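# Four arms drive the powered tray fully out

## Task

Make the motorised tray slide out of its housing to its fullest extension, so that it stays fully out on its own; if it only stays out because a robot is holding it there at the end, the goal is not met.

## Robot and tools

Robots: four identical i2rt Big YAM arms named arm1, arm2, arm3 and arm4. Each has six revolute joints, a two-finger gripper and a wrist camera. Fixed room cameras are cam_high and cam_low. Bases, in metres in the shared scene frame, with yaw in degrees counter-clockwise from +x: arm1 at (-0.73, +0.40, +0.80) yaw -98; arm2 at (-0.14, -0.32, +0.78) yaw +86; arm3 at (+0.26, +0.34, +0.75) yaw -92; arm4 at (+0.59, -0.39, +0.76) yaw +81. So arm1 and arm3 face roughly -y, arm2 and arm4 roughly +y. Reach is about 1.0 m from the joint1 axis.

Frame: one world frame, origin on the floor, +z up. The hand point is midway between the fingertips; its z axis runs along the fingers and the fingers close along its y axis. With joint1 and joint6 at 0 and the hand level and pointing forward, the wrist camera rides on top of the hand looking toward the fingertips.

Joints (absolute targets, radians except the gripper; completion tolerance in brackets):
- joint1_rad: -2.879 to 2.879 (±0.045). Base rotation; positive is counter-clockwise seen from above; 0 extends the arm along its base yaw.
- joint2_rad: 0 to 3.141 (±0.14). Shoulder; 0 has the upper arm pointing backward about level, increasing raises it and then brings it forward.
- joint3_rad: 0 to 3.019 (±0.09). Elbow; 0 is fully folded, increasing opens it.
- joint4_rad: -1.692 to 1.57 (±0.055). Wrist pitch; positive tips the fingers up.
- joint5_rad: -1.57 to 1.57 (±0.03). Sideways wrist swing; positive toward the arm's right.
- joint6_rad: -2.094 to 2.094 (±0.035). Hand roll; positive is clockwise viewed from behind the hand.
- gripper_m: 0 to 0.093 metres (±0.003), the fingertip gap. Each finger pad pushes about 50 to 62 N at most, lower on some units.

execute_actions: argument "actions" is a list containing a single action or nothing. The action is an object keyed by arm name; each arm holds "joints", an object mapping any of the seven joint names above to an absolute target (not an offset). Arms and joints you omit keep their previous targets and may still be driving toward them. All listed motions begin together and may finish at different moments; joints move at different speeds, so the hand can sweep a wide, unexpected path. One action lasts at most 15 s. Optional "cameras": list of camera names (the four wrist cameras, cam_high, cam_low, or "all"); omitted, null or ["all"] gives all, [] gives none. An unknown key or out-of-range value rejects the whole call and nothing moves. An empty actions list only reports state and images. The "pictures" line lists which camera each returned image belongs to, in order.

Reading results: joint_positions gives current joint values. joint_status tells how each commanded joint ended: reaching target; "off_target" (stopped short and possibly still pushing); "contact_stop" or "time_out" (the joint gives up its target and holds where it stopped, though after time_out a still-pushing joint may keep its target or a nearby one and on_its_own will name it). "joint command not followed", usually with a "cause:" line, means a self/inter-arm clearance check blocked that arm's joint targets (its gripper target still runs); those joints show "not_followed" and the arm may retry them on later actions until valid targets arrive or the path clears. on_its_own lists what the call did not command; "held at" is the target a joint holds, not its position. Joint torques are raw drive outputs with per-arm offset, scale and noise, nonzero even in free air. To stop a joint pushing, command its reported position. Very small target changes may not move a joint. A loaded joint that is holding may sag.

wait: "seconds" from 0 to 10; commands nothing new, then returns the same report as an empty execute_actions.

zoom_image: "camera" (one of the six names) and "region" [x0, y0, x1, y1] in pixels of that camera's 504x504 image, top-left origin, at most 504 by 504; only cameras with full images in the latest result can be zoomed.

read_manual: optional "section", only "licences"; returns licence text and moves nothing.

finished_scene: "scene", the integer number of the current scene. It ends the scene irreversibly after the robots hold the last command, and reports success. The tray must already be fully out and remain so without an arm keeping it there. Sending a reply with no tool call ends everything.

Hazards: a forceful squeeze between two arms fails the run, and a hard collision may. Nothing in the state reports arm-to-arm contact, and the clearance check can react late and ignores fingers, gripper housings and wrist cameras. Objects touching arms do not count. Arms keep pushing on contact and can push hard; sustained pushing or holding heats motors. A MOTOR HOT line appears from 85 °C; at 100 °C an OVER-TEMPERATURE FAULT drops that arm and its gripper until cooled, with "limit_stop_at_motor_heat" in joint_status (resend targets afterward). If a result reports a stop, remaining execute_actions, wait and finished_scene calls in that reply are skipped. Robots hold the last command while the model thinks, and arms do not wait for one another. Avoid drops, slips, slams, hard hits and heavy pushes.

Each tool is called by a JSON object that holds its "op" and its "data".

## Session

{"op": "execute_actions", "data": {"actions": []}}

Scene clock: 0.00 s.
Joint torques (N m, as the arm reports them, + toward a larger angle): no reading
arm1.joint_positions: joint1_rad=-0.675 joint2_rad=+0.536 joint3_rad=+1.338 joint4_rad=-1.216 joint5_rad=+0.130 joint6_rad=+0.116 gripper_m=+0.095
arm1.joint_status: not commanded
arm1.hand: x=-0.9075 y=+0.2706 z=+1.3636 quat_wxyz=(-0.186, -0.804, -0.227, +0.517) (m; scene frame)
arm2.joint_positions: joint1_rad=+0.038 joint2_rad=+0.501 joint3_rad=+1.626 joint4_rad=-1.496 joint5_rad=+0.082 joint6_rad=+0.421 gripper_m=+0.094
arm2.joint_status: not commanded
arm2.hand: x=-0.1235 y=-0.2026 z=+1.4068 quat_wxyz=(-0.340, +0.418, -0.714, -0.447) (m; scene frame)
arm3.joint_positions: joint1_rad=+0.540 joint2_rad=+0.521 joint3_rad=+1.473 joint4_rad=-1.202 joint5_rad=+0.240 joint6_rad=-0.304 gripper_m=+0.094
arm3.joint_status: not commanded
arm3.hand: x=+0.3088 y=+0.1692 z=+1.3828 quat_wxyz=(-0.416, -0.356, -0.697, +0.463) (m; scene frame)
arm4.joint_positions: joint1_rad=-0.461 joint2_rad=+0.289 joint3_rad=+1.393 joint4_rad=-1.203 joint5_rad=-0.195 joint6_rad=+0.028 gripper_m=+0.094
arm4.joint_status: not commanded
arm4.hand: x=+0.6141 y=-0.2929 z=+1.3801 quat_wxyz=(-0.554, +0.388, -0.633, -0.377) (m; scene frame)
pictures: arm1_cam_wrist, arm2_cam_wrist, arm3_cam_wrist, arm4_cam_wrist, cam_high, cam_low
Images, in order (width x height): arm1_cam_wrist 504x504, arm2_cam_wrist 504x504, arm3_cam_wrist 504x504, arm4_cam_wrist 504x504, cam_high 504x504, cam_low 504x504.

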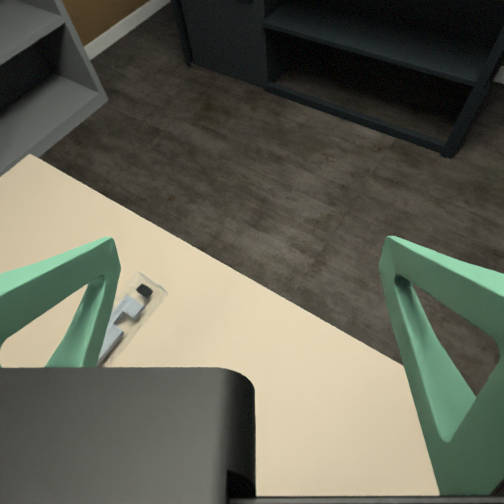

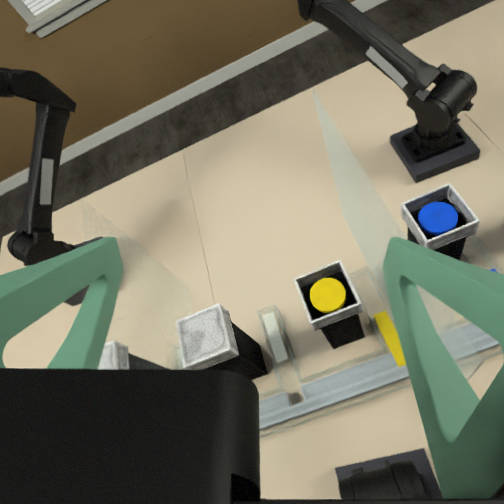

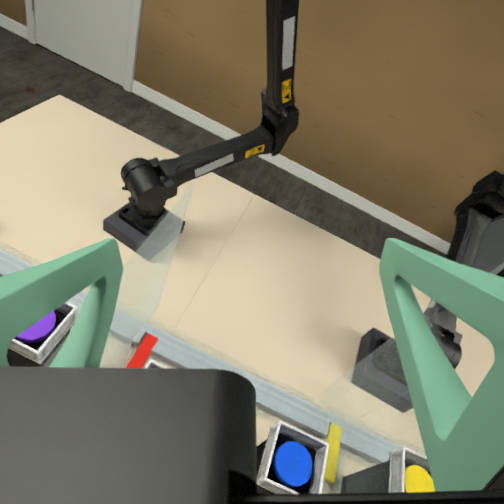

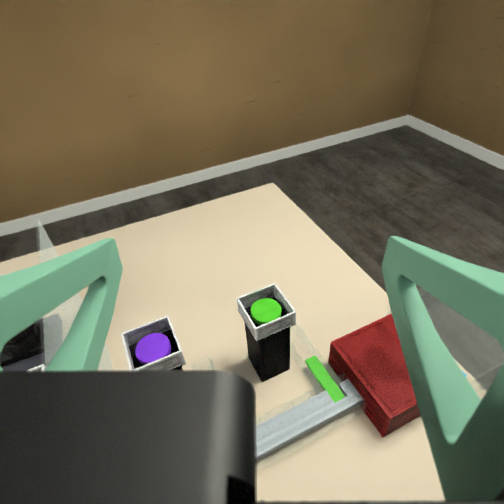

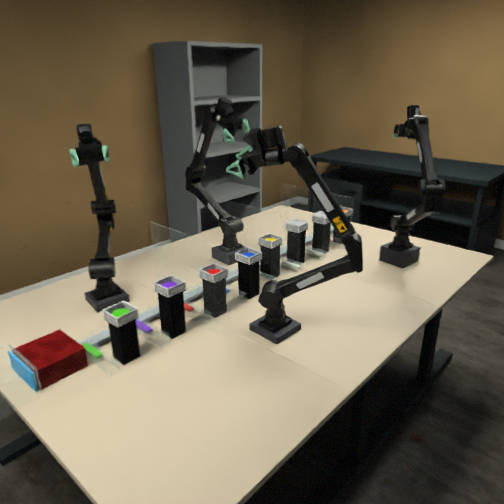

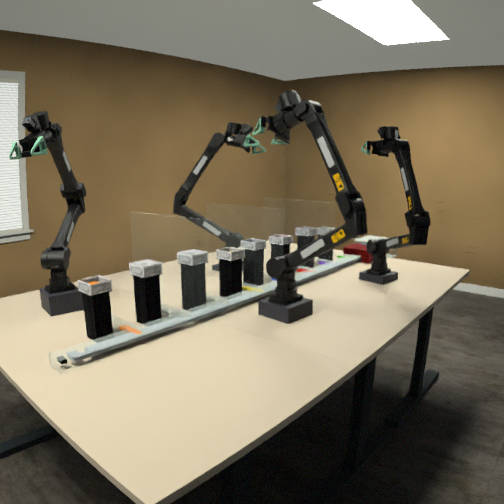

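{"op": "execute_actions", "data": {"actions": [{"arm1":{"joints":{"joint1_rad":0,"joint2_rad":1.1,"joint3_rad":1.3,"joint4_rad":-1.6,"joint5_rad":0,"joint6_rad":0,"gripper_m":0}},"arm2":{"joints":{"joint1_rad":0,"joint2_rad":1.1,"joint3_rad":1.3,"joint4_rad":-1.6,"joint5_rad":0,"joint6_rad":0,"gripper_m":0}},"arm3":{"joints":{"joint1_rad":0,"joint2_rad":1.1,"joint3_rad":1.3,"joint4_rad":-1.6,"joint5_rad":0,"joint6_rad":0,"gripper_m":0}},"arm4":{"joints":{"joint1_rad":0,"joint2_rad":1.1,"joint3_rad":1.3,"joint4_rad":-1.6,"joint5_rad":0,"joint6_rad":0,"gripper_m":0}}}]}}

Scene clock: 6.40 s.
Joint torques (N m, as the arm reports them, + toward a larger angle): arm1=[-0.12 -5.35 11.18  0.5  -0.05 -0.08] | arm2=[-1.8  -8.25 12.05  0.62 -0.17 -0.05] | arm3=[-0.36 -6.36 13.04  0.02 -0.08  0.03] | arm4=[ 0.97 -7.83 10.96 -0.25  0.04 -0.11]
arm1.joint_positions: joint1_rad=-0.004 joint2_rad=+1.107 joint3_rad=+1.285 joint4_rad=-1.593 joint5_rad=+0.003 joint6_rad=+0.007 gripper_m=+0.001
arm1.joint_status: all done
arm1.hand: x=-0.7783 y=+0.0794 z=+1.1318 quat_wxyz=(-0.055, -0.755, -0.650, +0.062) (m; scene frame)
arm2.joint_positions: joint1_rad=+0.012 joint2_rad=+1.111 joint3_rad=+1.284 joint4_rad=-1.593 joint5_rad=+0.003 joint6_rad=+0.011 gripper_m=+0.000
arm2.joint_status: all done
arm2.hand: x=-0.1225 y=+0.0069 z=+1.1001 quat_wxyz=(-0.052, +0.680, -0.730, -0.049) (m; scene frame)
arm3.joint_positions: joint1_rad=+0.001 joint2_rad=+1.105 joint3_rad=+1.280 joint4_rad=-1.588 joint5_rad=+0.002 joint6_rad=-0.008 gripper_m=+0.001
arm3.joint_status: all done
arm3.hand: x=+0.2461 y=+0.0166 z=+1.0788 quat_wxyz=(-0.061, -0.713, -0.696, +0.062) (m; scene frame)
arm4.joint_positions: joint1_rad=-0.003 joint2_rad=+1.111 joint3_rad=+1.291 joint4_rad=-1.592 joint5_rad=-0.002 joint6_rad=+0.008 gripper_m=+0.000
arm4.joint_status: all done
arm4.hand: x=+0.6403 y=-0.0628 z=+1.0841 quat_wxyz=(-0.057, +0.643, -0.762, -0.051) (m; scene frame)
pictures: arm1_cam_wrist, arm2_cam_wrist, arm3_cam_wrist, arm4_cam_wrist, cam_high, cam_low
Images, in order (width x height): arm1_cam_wrist 504x504, arm2_cam_wrist 504x504, arm3_cam_wrist 504x504, arm4_cam_wrist 504x504, cam_high 504x504, cam_low 504x504.

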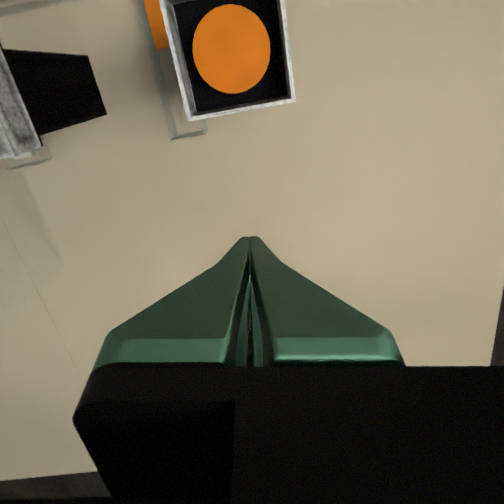

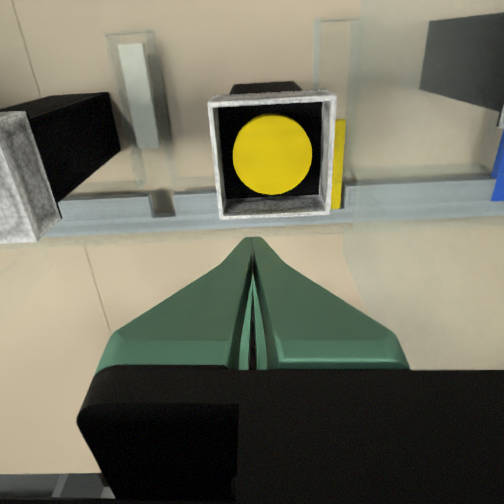

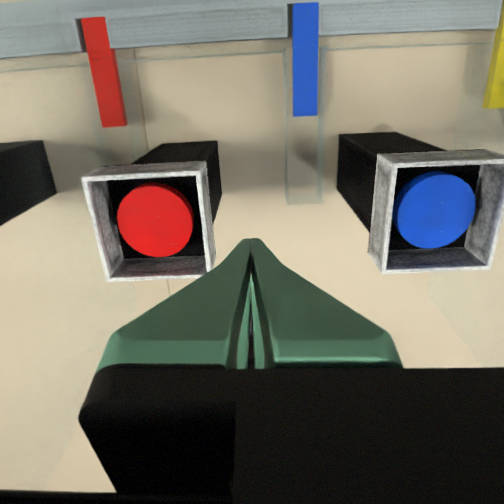

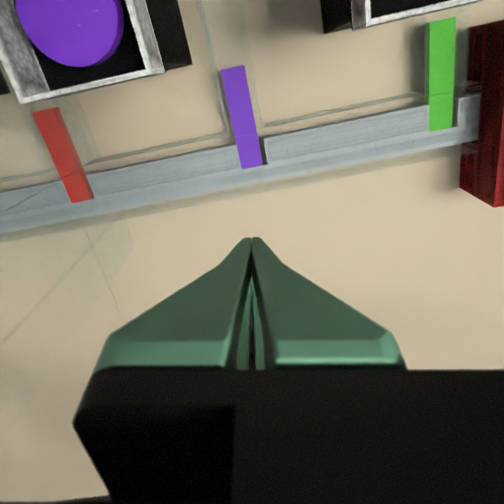

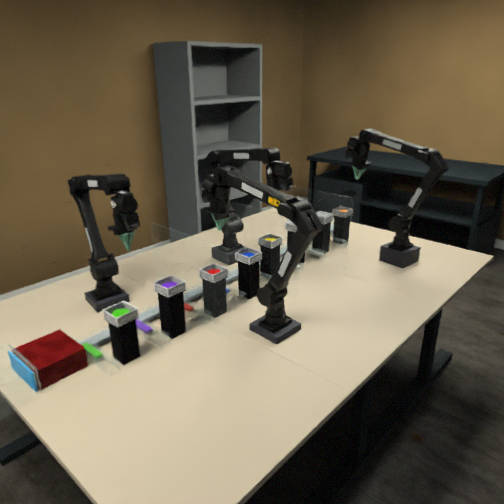

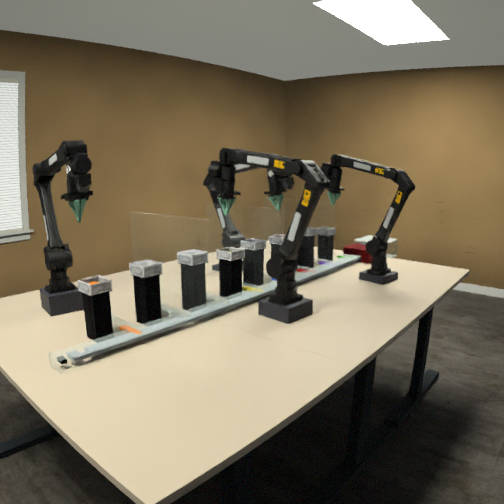

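{"op": "execute_actions", "data": {"actions": [{"arm1":{"joints":{"joint1_rad":0.03,"joint2_rad":1.387,"joint3_rad":1.208,"joint4_rad":-1.32}},"arm2":{"joints":{"joint1_rad":-0.045,"joint2_rad":1.166,"joint3_rad":1.065,"joint4_rad":-1.4}},"arm3":{"joints":{"joint1_rad":0.235,"joint2_rad":1.073,"joint3_rad":1.076,"joint4_rad":-1.5}},"arm4":{"joints":{"joint1_rad":0.26,"joint2_rad":1.462,"joint3_rad":1.49,"joint4_rad":-1.5}}}]}}

Scene clock: 14.80 s.
Joint torques (N m, as the arm reports them, + toward a larger angle): arm1=[ 0.31 -9.28 10.76  0.87 -0.08 -0.07] | arm2=[-1.49 -7.31 10.61  1.2  -0.12 -0.05] | arm3=[-0.46 -5.11 12.11  0.79 -0.02  0.03] | arm4=[  0.22 -13.    13.55   0.1   -0.03  -0.1 ]
arm1.joint_positions: joint1_rad=+0.022 joint2_rad=+1.398 joint3_rad=+1.196 joint4_rad=-1.328 joint5_rad=+0.003 joint6_rad=+0.007 gripper_m=+0.001
arm1.joint_status: all done
arm1.hand: x=-0.7789 y=-0.0030 z=+1.0013 quat_wxyz=(-0.018, -0.749, -0.662, +0.018) (m; scene frame)
arm2.joint_positions: joint1_rad=-0.037 joint2_rad=+1.159 joint3_rad=+1.063 joint4_rad=-1.408 joint5_rad=+0.002 joint6_rad=+0.010 gripper_m=+0.000
arm2.joint_status: all done
arm2.hand: x=-0.1067 y=+0.0059 z=+1.0005 quat_wxyz=(-0.022, +0.664, -0.747, -0.019) (m; scene frame)
arm3.joint_positions: joint1_rad=+0.236 joint2_rad=+1.069 joint3_rad=+1.066 joint4_rad=-1.514 joint5_rad=+0.000 joint6_rad=-0.007 gripper_m=+0.001
arm3.joint_status: all done
arm3.hand: x=+0.3166 y=+0.0539 z=+1.0038 quat_wxyz=(-0.027, -0.628, -0.777, +0.022) (m; scene frame)
arm4.joint_positions: joint1_rad=+0.268 joint2_rad=+1.474 joint3_rad=+1.453 joint4_rad=-1.504 joint5_rad=-0.001 joint6_rad=+0.007 gripper_m=+0.000
arm4.joint_status: all done
arm4.hand: x=+0.5389 y=+0.0550 z=+1.0182 quat_wxyz=(-0.013, +0.742, -0.670, -0.016) (m; scene frame)
pictures: arm1_cam_wrist, arm2_cam_wrist, arm3_cam_wrist, arm4_cam_wrist, cam_high, cam_low
Images, in order (width x height): arm1_cam_wrist 504x504, arm2_cam_wrist 504x504, arm3_cam_wrist 504x504, arm4_cam_wrist 504x504, cam_high 504x504, cam_low 504x504.

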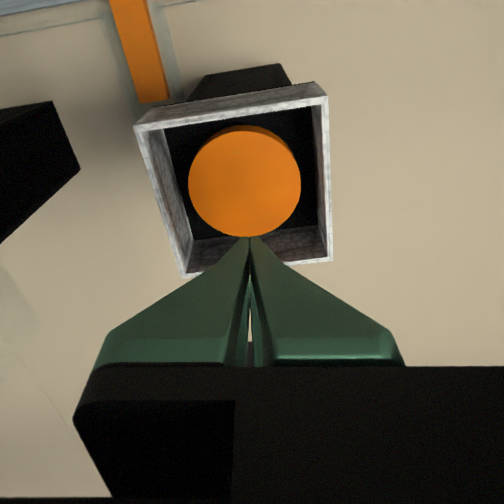

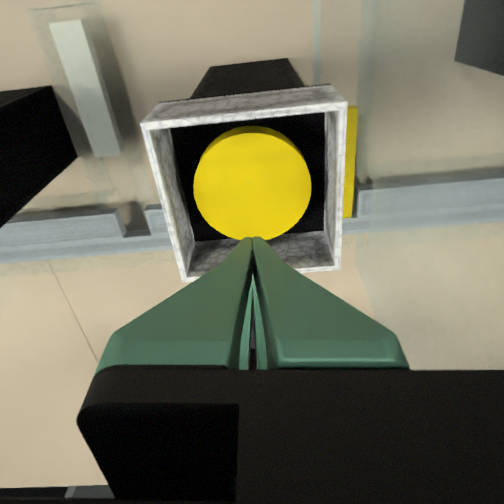

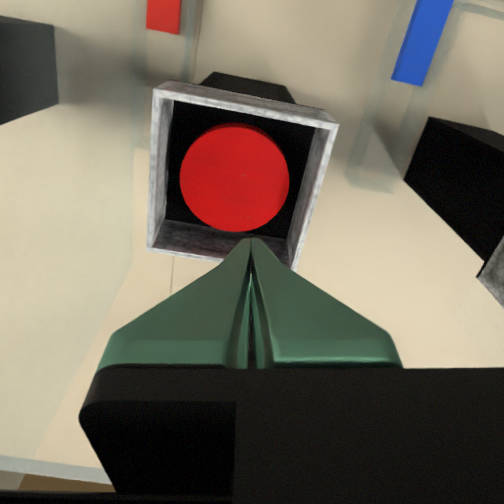

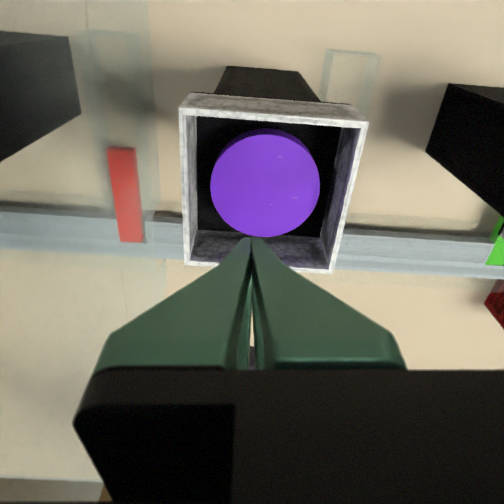

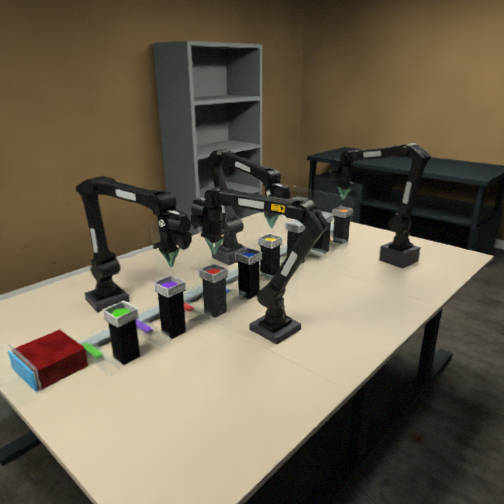

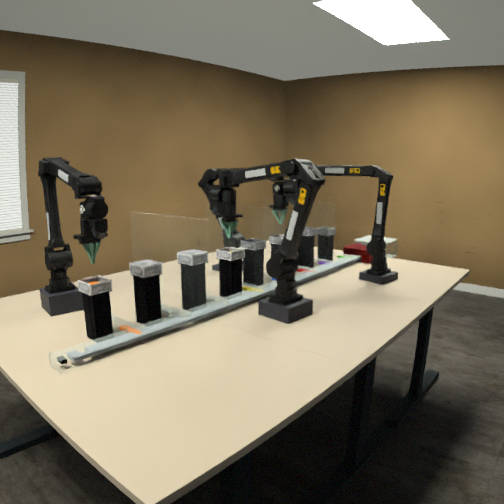

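{"op": "execute_actions", "data": {"actions": [{"arm1":{"joints":{"joint2_rad":1.503,"joint3_rad":1.03,"joint4_rad":-1.06}},"arm2":{"joints":{"joint2_rad":1.248,"joint3_rad":0.85,"joint4_rad":-1.13}},"arm3":{"joints":{"joint1_rad":0.265,"joint2_rad":1.157,"joint3_rad":0.835,"joint4_rad":-1.21}},"arm4":{"joints":{"joint1_rad":0.245,"joint2_rad":1.508,"joint3_rad":1.19,"joint4_rad":-1.22}}}], "cameras": []}}

{"op": "wait", "data": {"seconds": 10}}

Scene clock: 20.50 s.
Joint torques (N m, as the arm reports them, + toward a larger angle): arm1=[ 0.48 -7.42  7.32  1.38 -0.05 -0.07] | arm2=[-1.47 -4.38  6.02  2.35 -0.12 -0.05] | arm3=[ 0.24 -3.43  7.77  1.29  0.    0.03] | arm4=[ 0.4  -9.58  6.81  0.38 -0.02 -0.1 ]
arm1.joint_positions: joint1_rad=+0.022 joint2_rad=+1.473 joint3_rad=+1.050 joint4_rad=-1.080 joint5_rad=+0.002 joint6_rad=+0.007 gripper_m=+0.001
arm1.joint_status: all done
arm1.hand: x=-0.7796 y=-0.0134 z=+0.9202 quat_wxyz=(-0.027, -0.749, -0.662, +0.028) (m; scene frame)
arm2.joint_positions: joint1_rad=-0.037 joint2_rad=+1.204 joint3_rad=+0.897 joint4_rad=-1.159 joint5_rad=+0.002 joint6_rad=+0.010 gripper_m=+0.000
arm2.joint_status: all done
arm2.hand: x=-0.1058 y=+0.0155 z=+0.9262 quat_wxyz=(-0.036, +0.663, -0.747, -0.032) (m; scene frame)
arm3.joint_positions: joint1_rad=+0.257 joint2_rad=+1.126 joint3_rad=+0.873 joint4_rad=-1.236 joint5_rad=+0.000 joint6_rad=-0.007 gripper_m=+0.001
arm3.joint_status: all done
arm3.hand: x=+0.3264 y=+0.0385 z=+0.9165 quat_wxyz=(-0.038, -0.620, -0.783, +0.031) (m; scene frame)
arm4.joint_positions: joint1_rad=+0.250 joint2_rad=+1.477 joint3_rad=+1.223 joint4_rad=-1.227 joint5_rad=-0.001 joint6_rad=+0.007 gripper_m=+0.000
arm4.joint_status: all done
arm4.hand: x=+0.5466 y=+0.0552 z=+0.9311 quat_wxyz=(-0.028, +0.736, -0.676, -0.032) (m; scene frame)
pictures: none
No camera images: the call's "cameras" was empty. Leave "cameras" out to get every camera's image.

Scene clock: 30.50 s.
Joint torques (N m, as the arm reports them, + toward a larger angle): arm1=[ 0.6  -7.23  7.4   1.37 -0.07 -0.08] | arm2=[-1.45 -4.4   6.02  2.34 -0.11 -0.05] | arm3=[ 0.23 -3.46  7.79  1.26 -0.01  0.02] | arm4=[ 0.4  -9.59  6.8   0.36 -0.02 -0.1 ]
arm1.joint_positions: joint1_rad=+0.022 joint2_rad=+1.473 joint3_rad=+1.050 joint4_rad=-1.080 joint5_rad=+0.002 joint6_rad=+0.007 gripper_m=+0.001
arm1.joint_status: all done
arm1.hand: x=-0.7796 y=-0.0134 z=+0.9202 quat_wxyz=(-0.027, -0.749, -0.662, +0.028) (m; scene frame)
arm2.joint_positions: joint1_rad=-0.037 joint2_rad=+1.204 joint3_rad=+0.897 joint4_rad=-1.159 joint5_rad=+0.002 joint6_rad=+0.010 gripper_m=+0.000
arm2.joint_status: all done
arm2.hand: x=-0.1058 y=+0.0155 z=+0.9262 quat_wxyz=(-0.036, +0.663, -0.747, -0.032) (m; scene frame)
arm3.joint_positions: joint1_rad=+0.257 joint2_rad=+1.126 joint3_rad=+0.873 joint4_rad=-1.236 joint5_rad=+0.000 joint6_rad=-0.007 gripper_m=+0.001
arm3.joint_status: all done
arm3.hand: x=+0.3264 y=+0.0385 z=+0.9165 quat_wxyz=(-0.038, -0.620, -0.783, +0.031) (m; scene frame)
arm4.joint_positions: joint1_rad=+0.250 joint2_rad=+1.477 joint3_rad=+1.223 joint4_rad=-1.227 joint5_rad=-0.001 joint6_rad=+0.007 gripper_m=+0.000
arm4.joint_status: all done
arm4.hand: x=+0.5466 y=+0.0552 z=+0.9311 quat_wxyz=(-0.028, +0.736, -0.676, -0.032) (m; scene frame)
wait: 10.00 s; at rest by 0.27 s
pictures: arm1_cam_wrist, arm2_cam_wrist, arm3_cam_wrist, arm4_cam_wrist, cam_high, cam_low
Images, in order (width x height): arm1_cam_wrist 504x504, arm2_cam_wrist 504x504, arm3_cam_wrist 504x504, arm4_cam_wrist 504x504, cam_high 504x504, cam_low 504x504.

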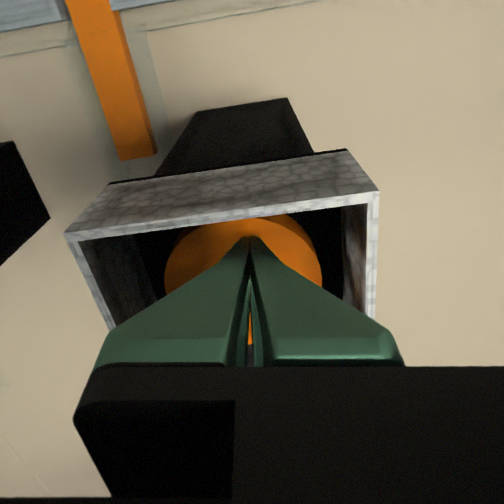

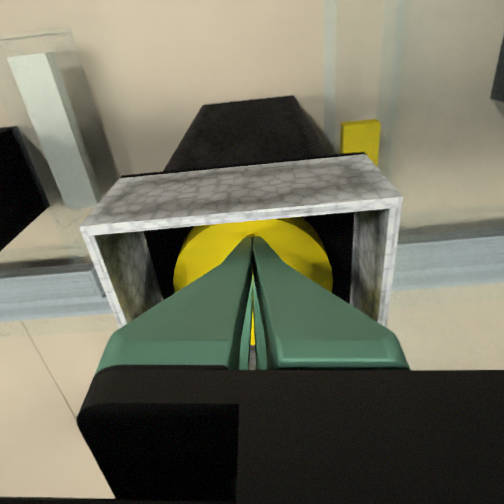

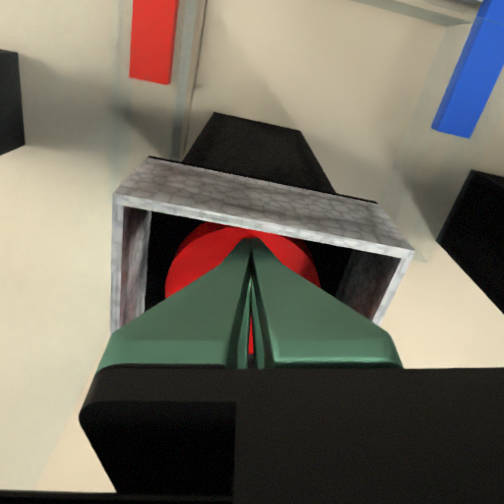

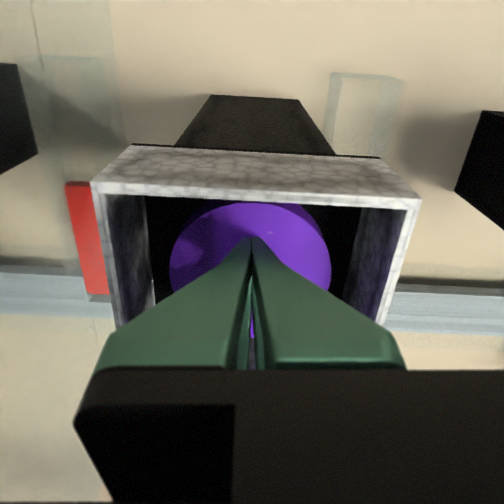

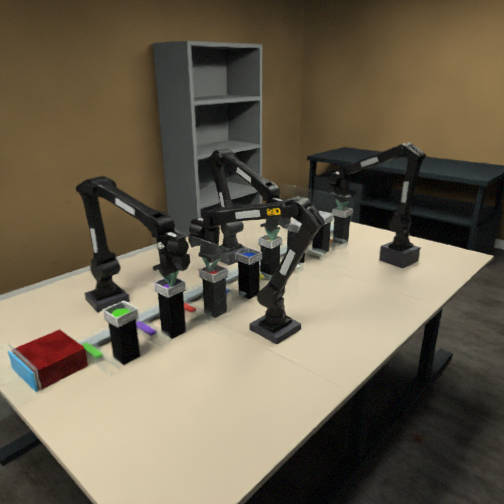

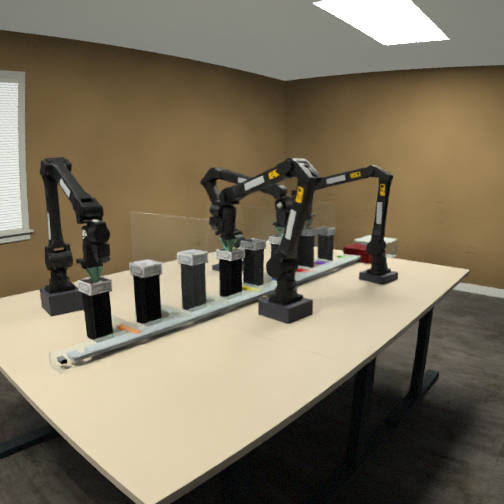

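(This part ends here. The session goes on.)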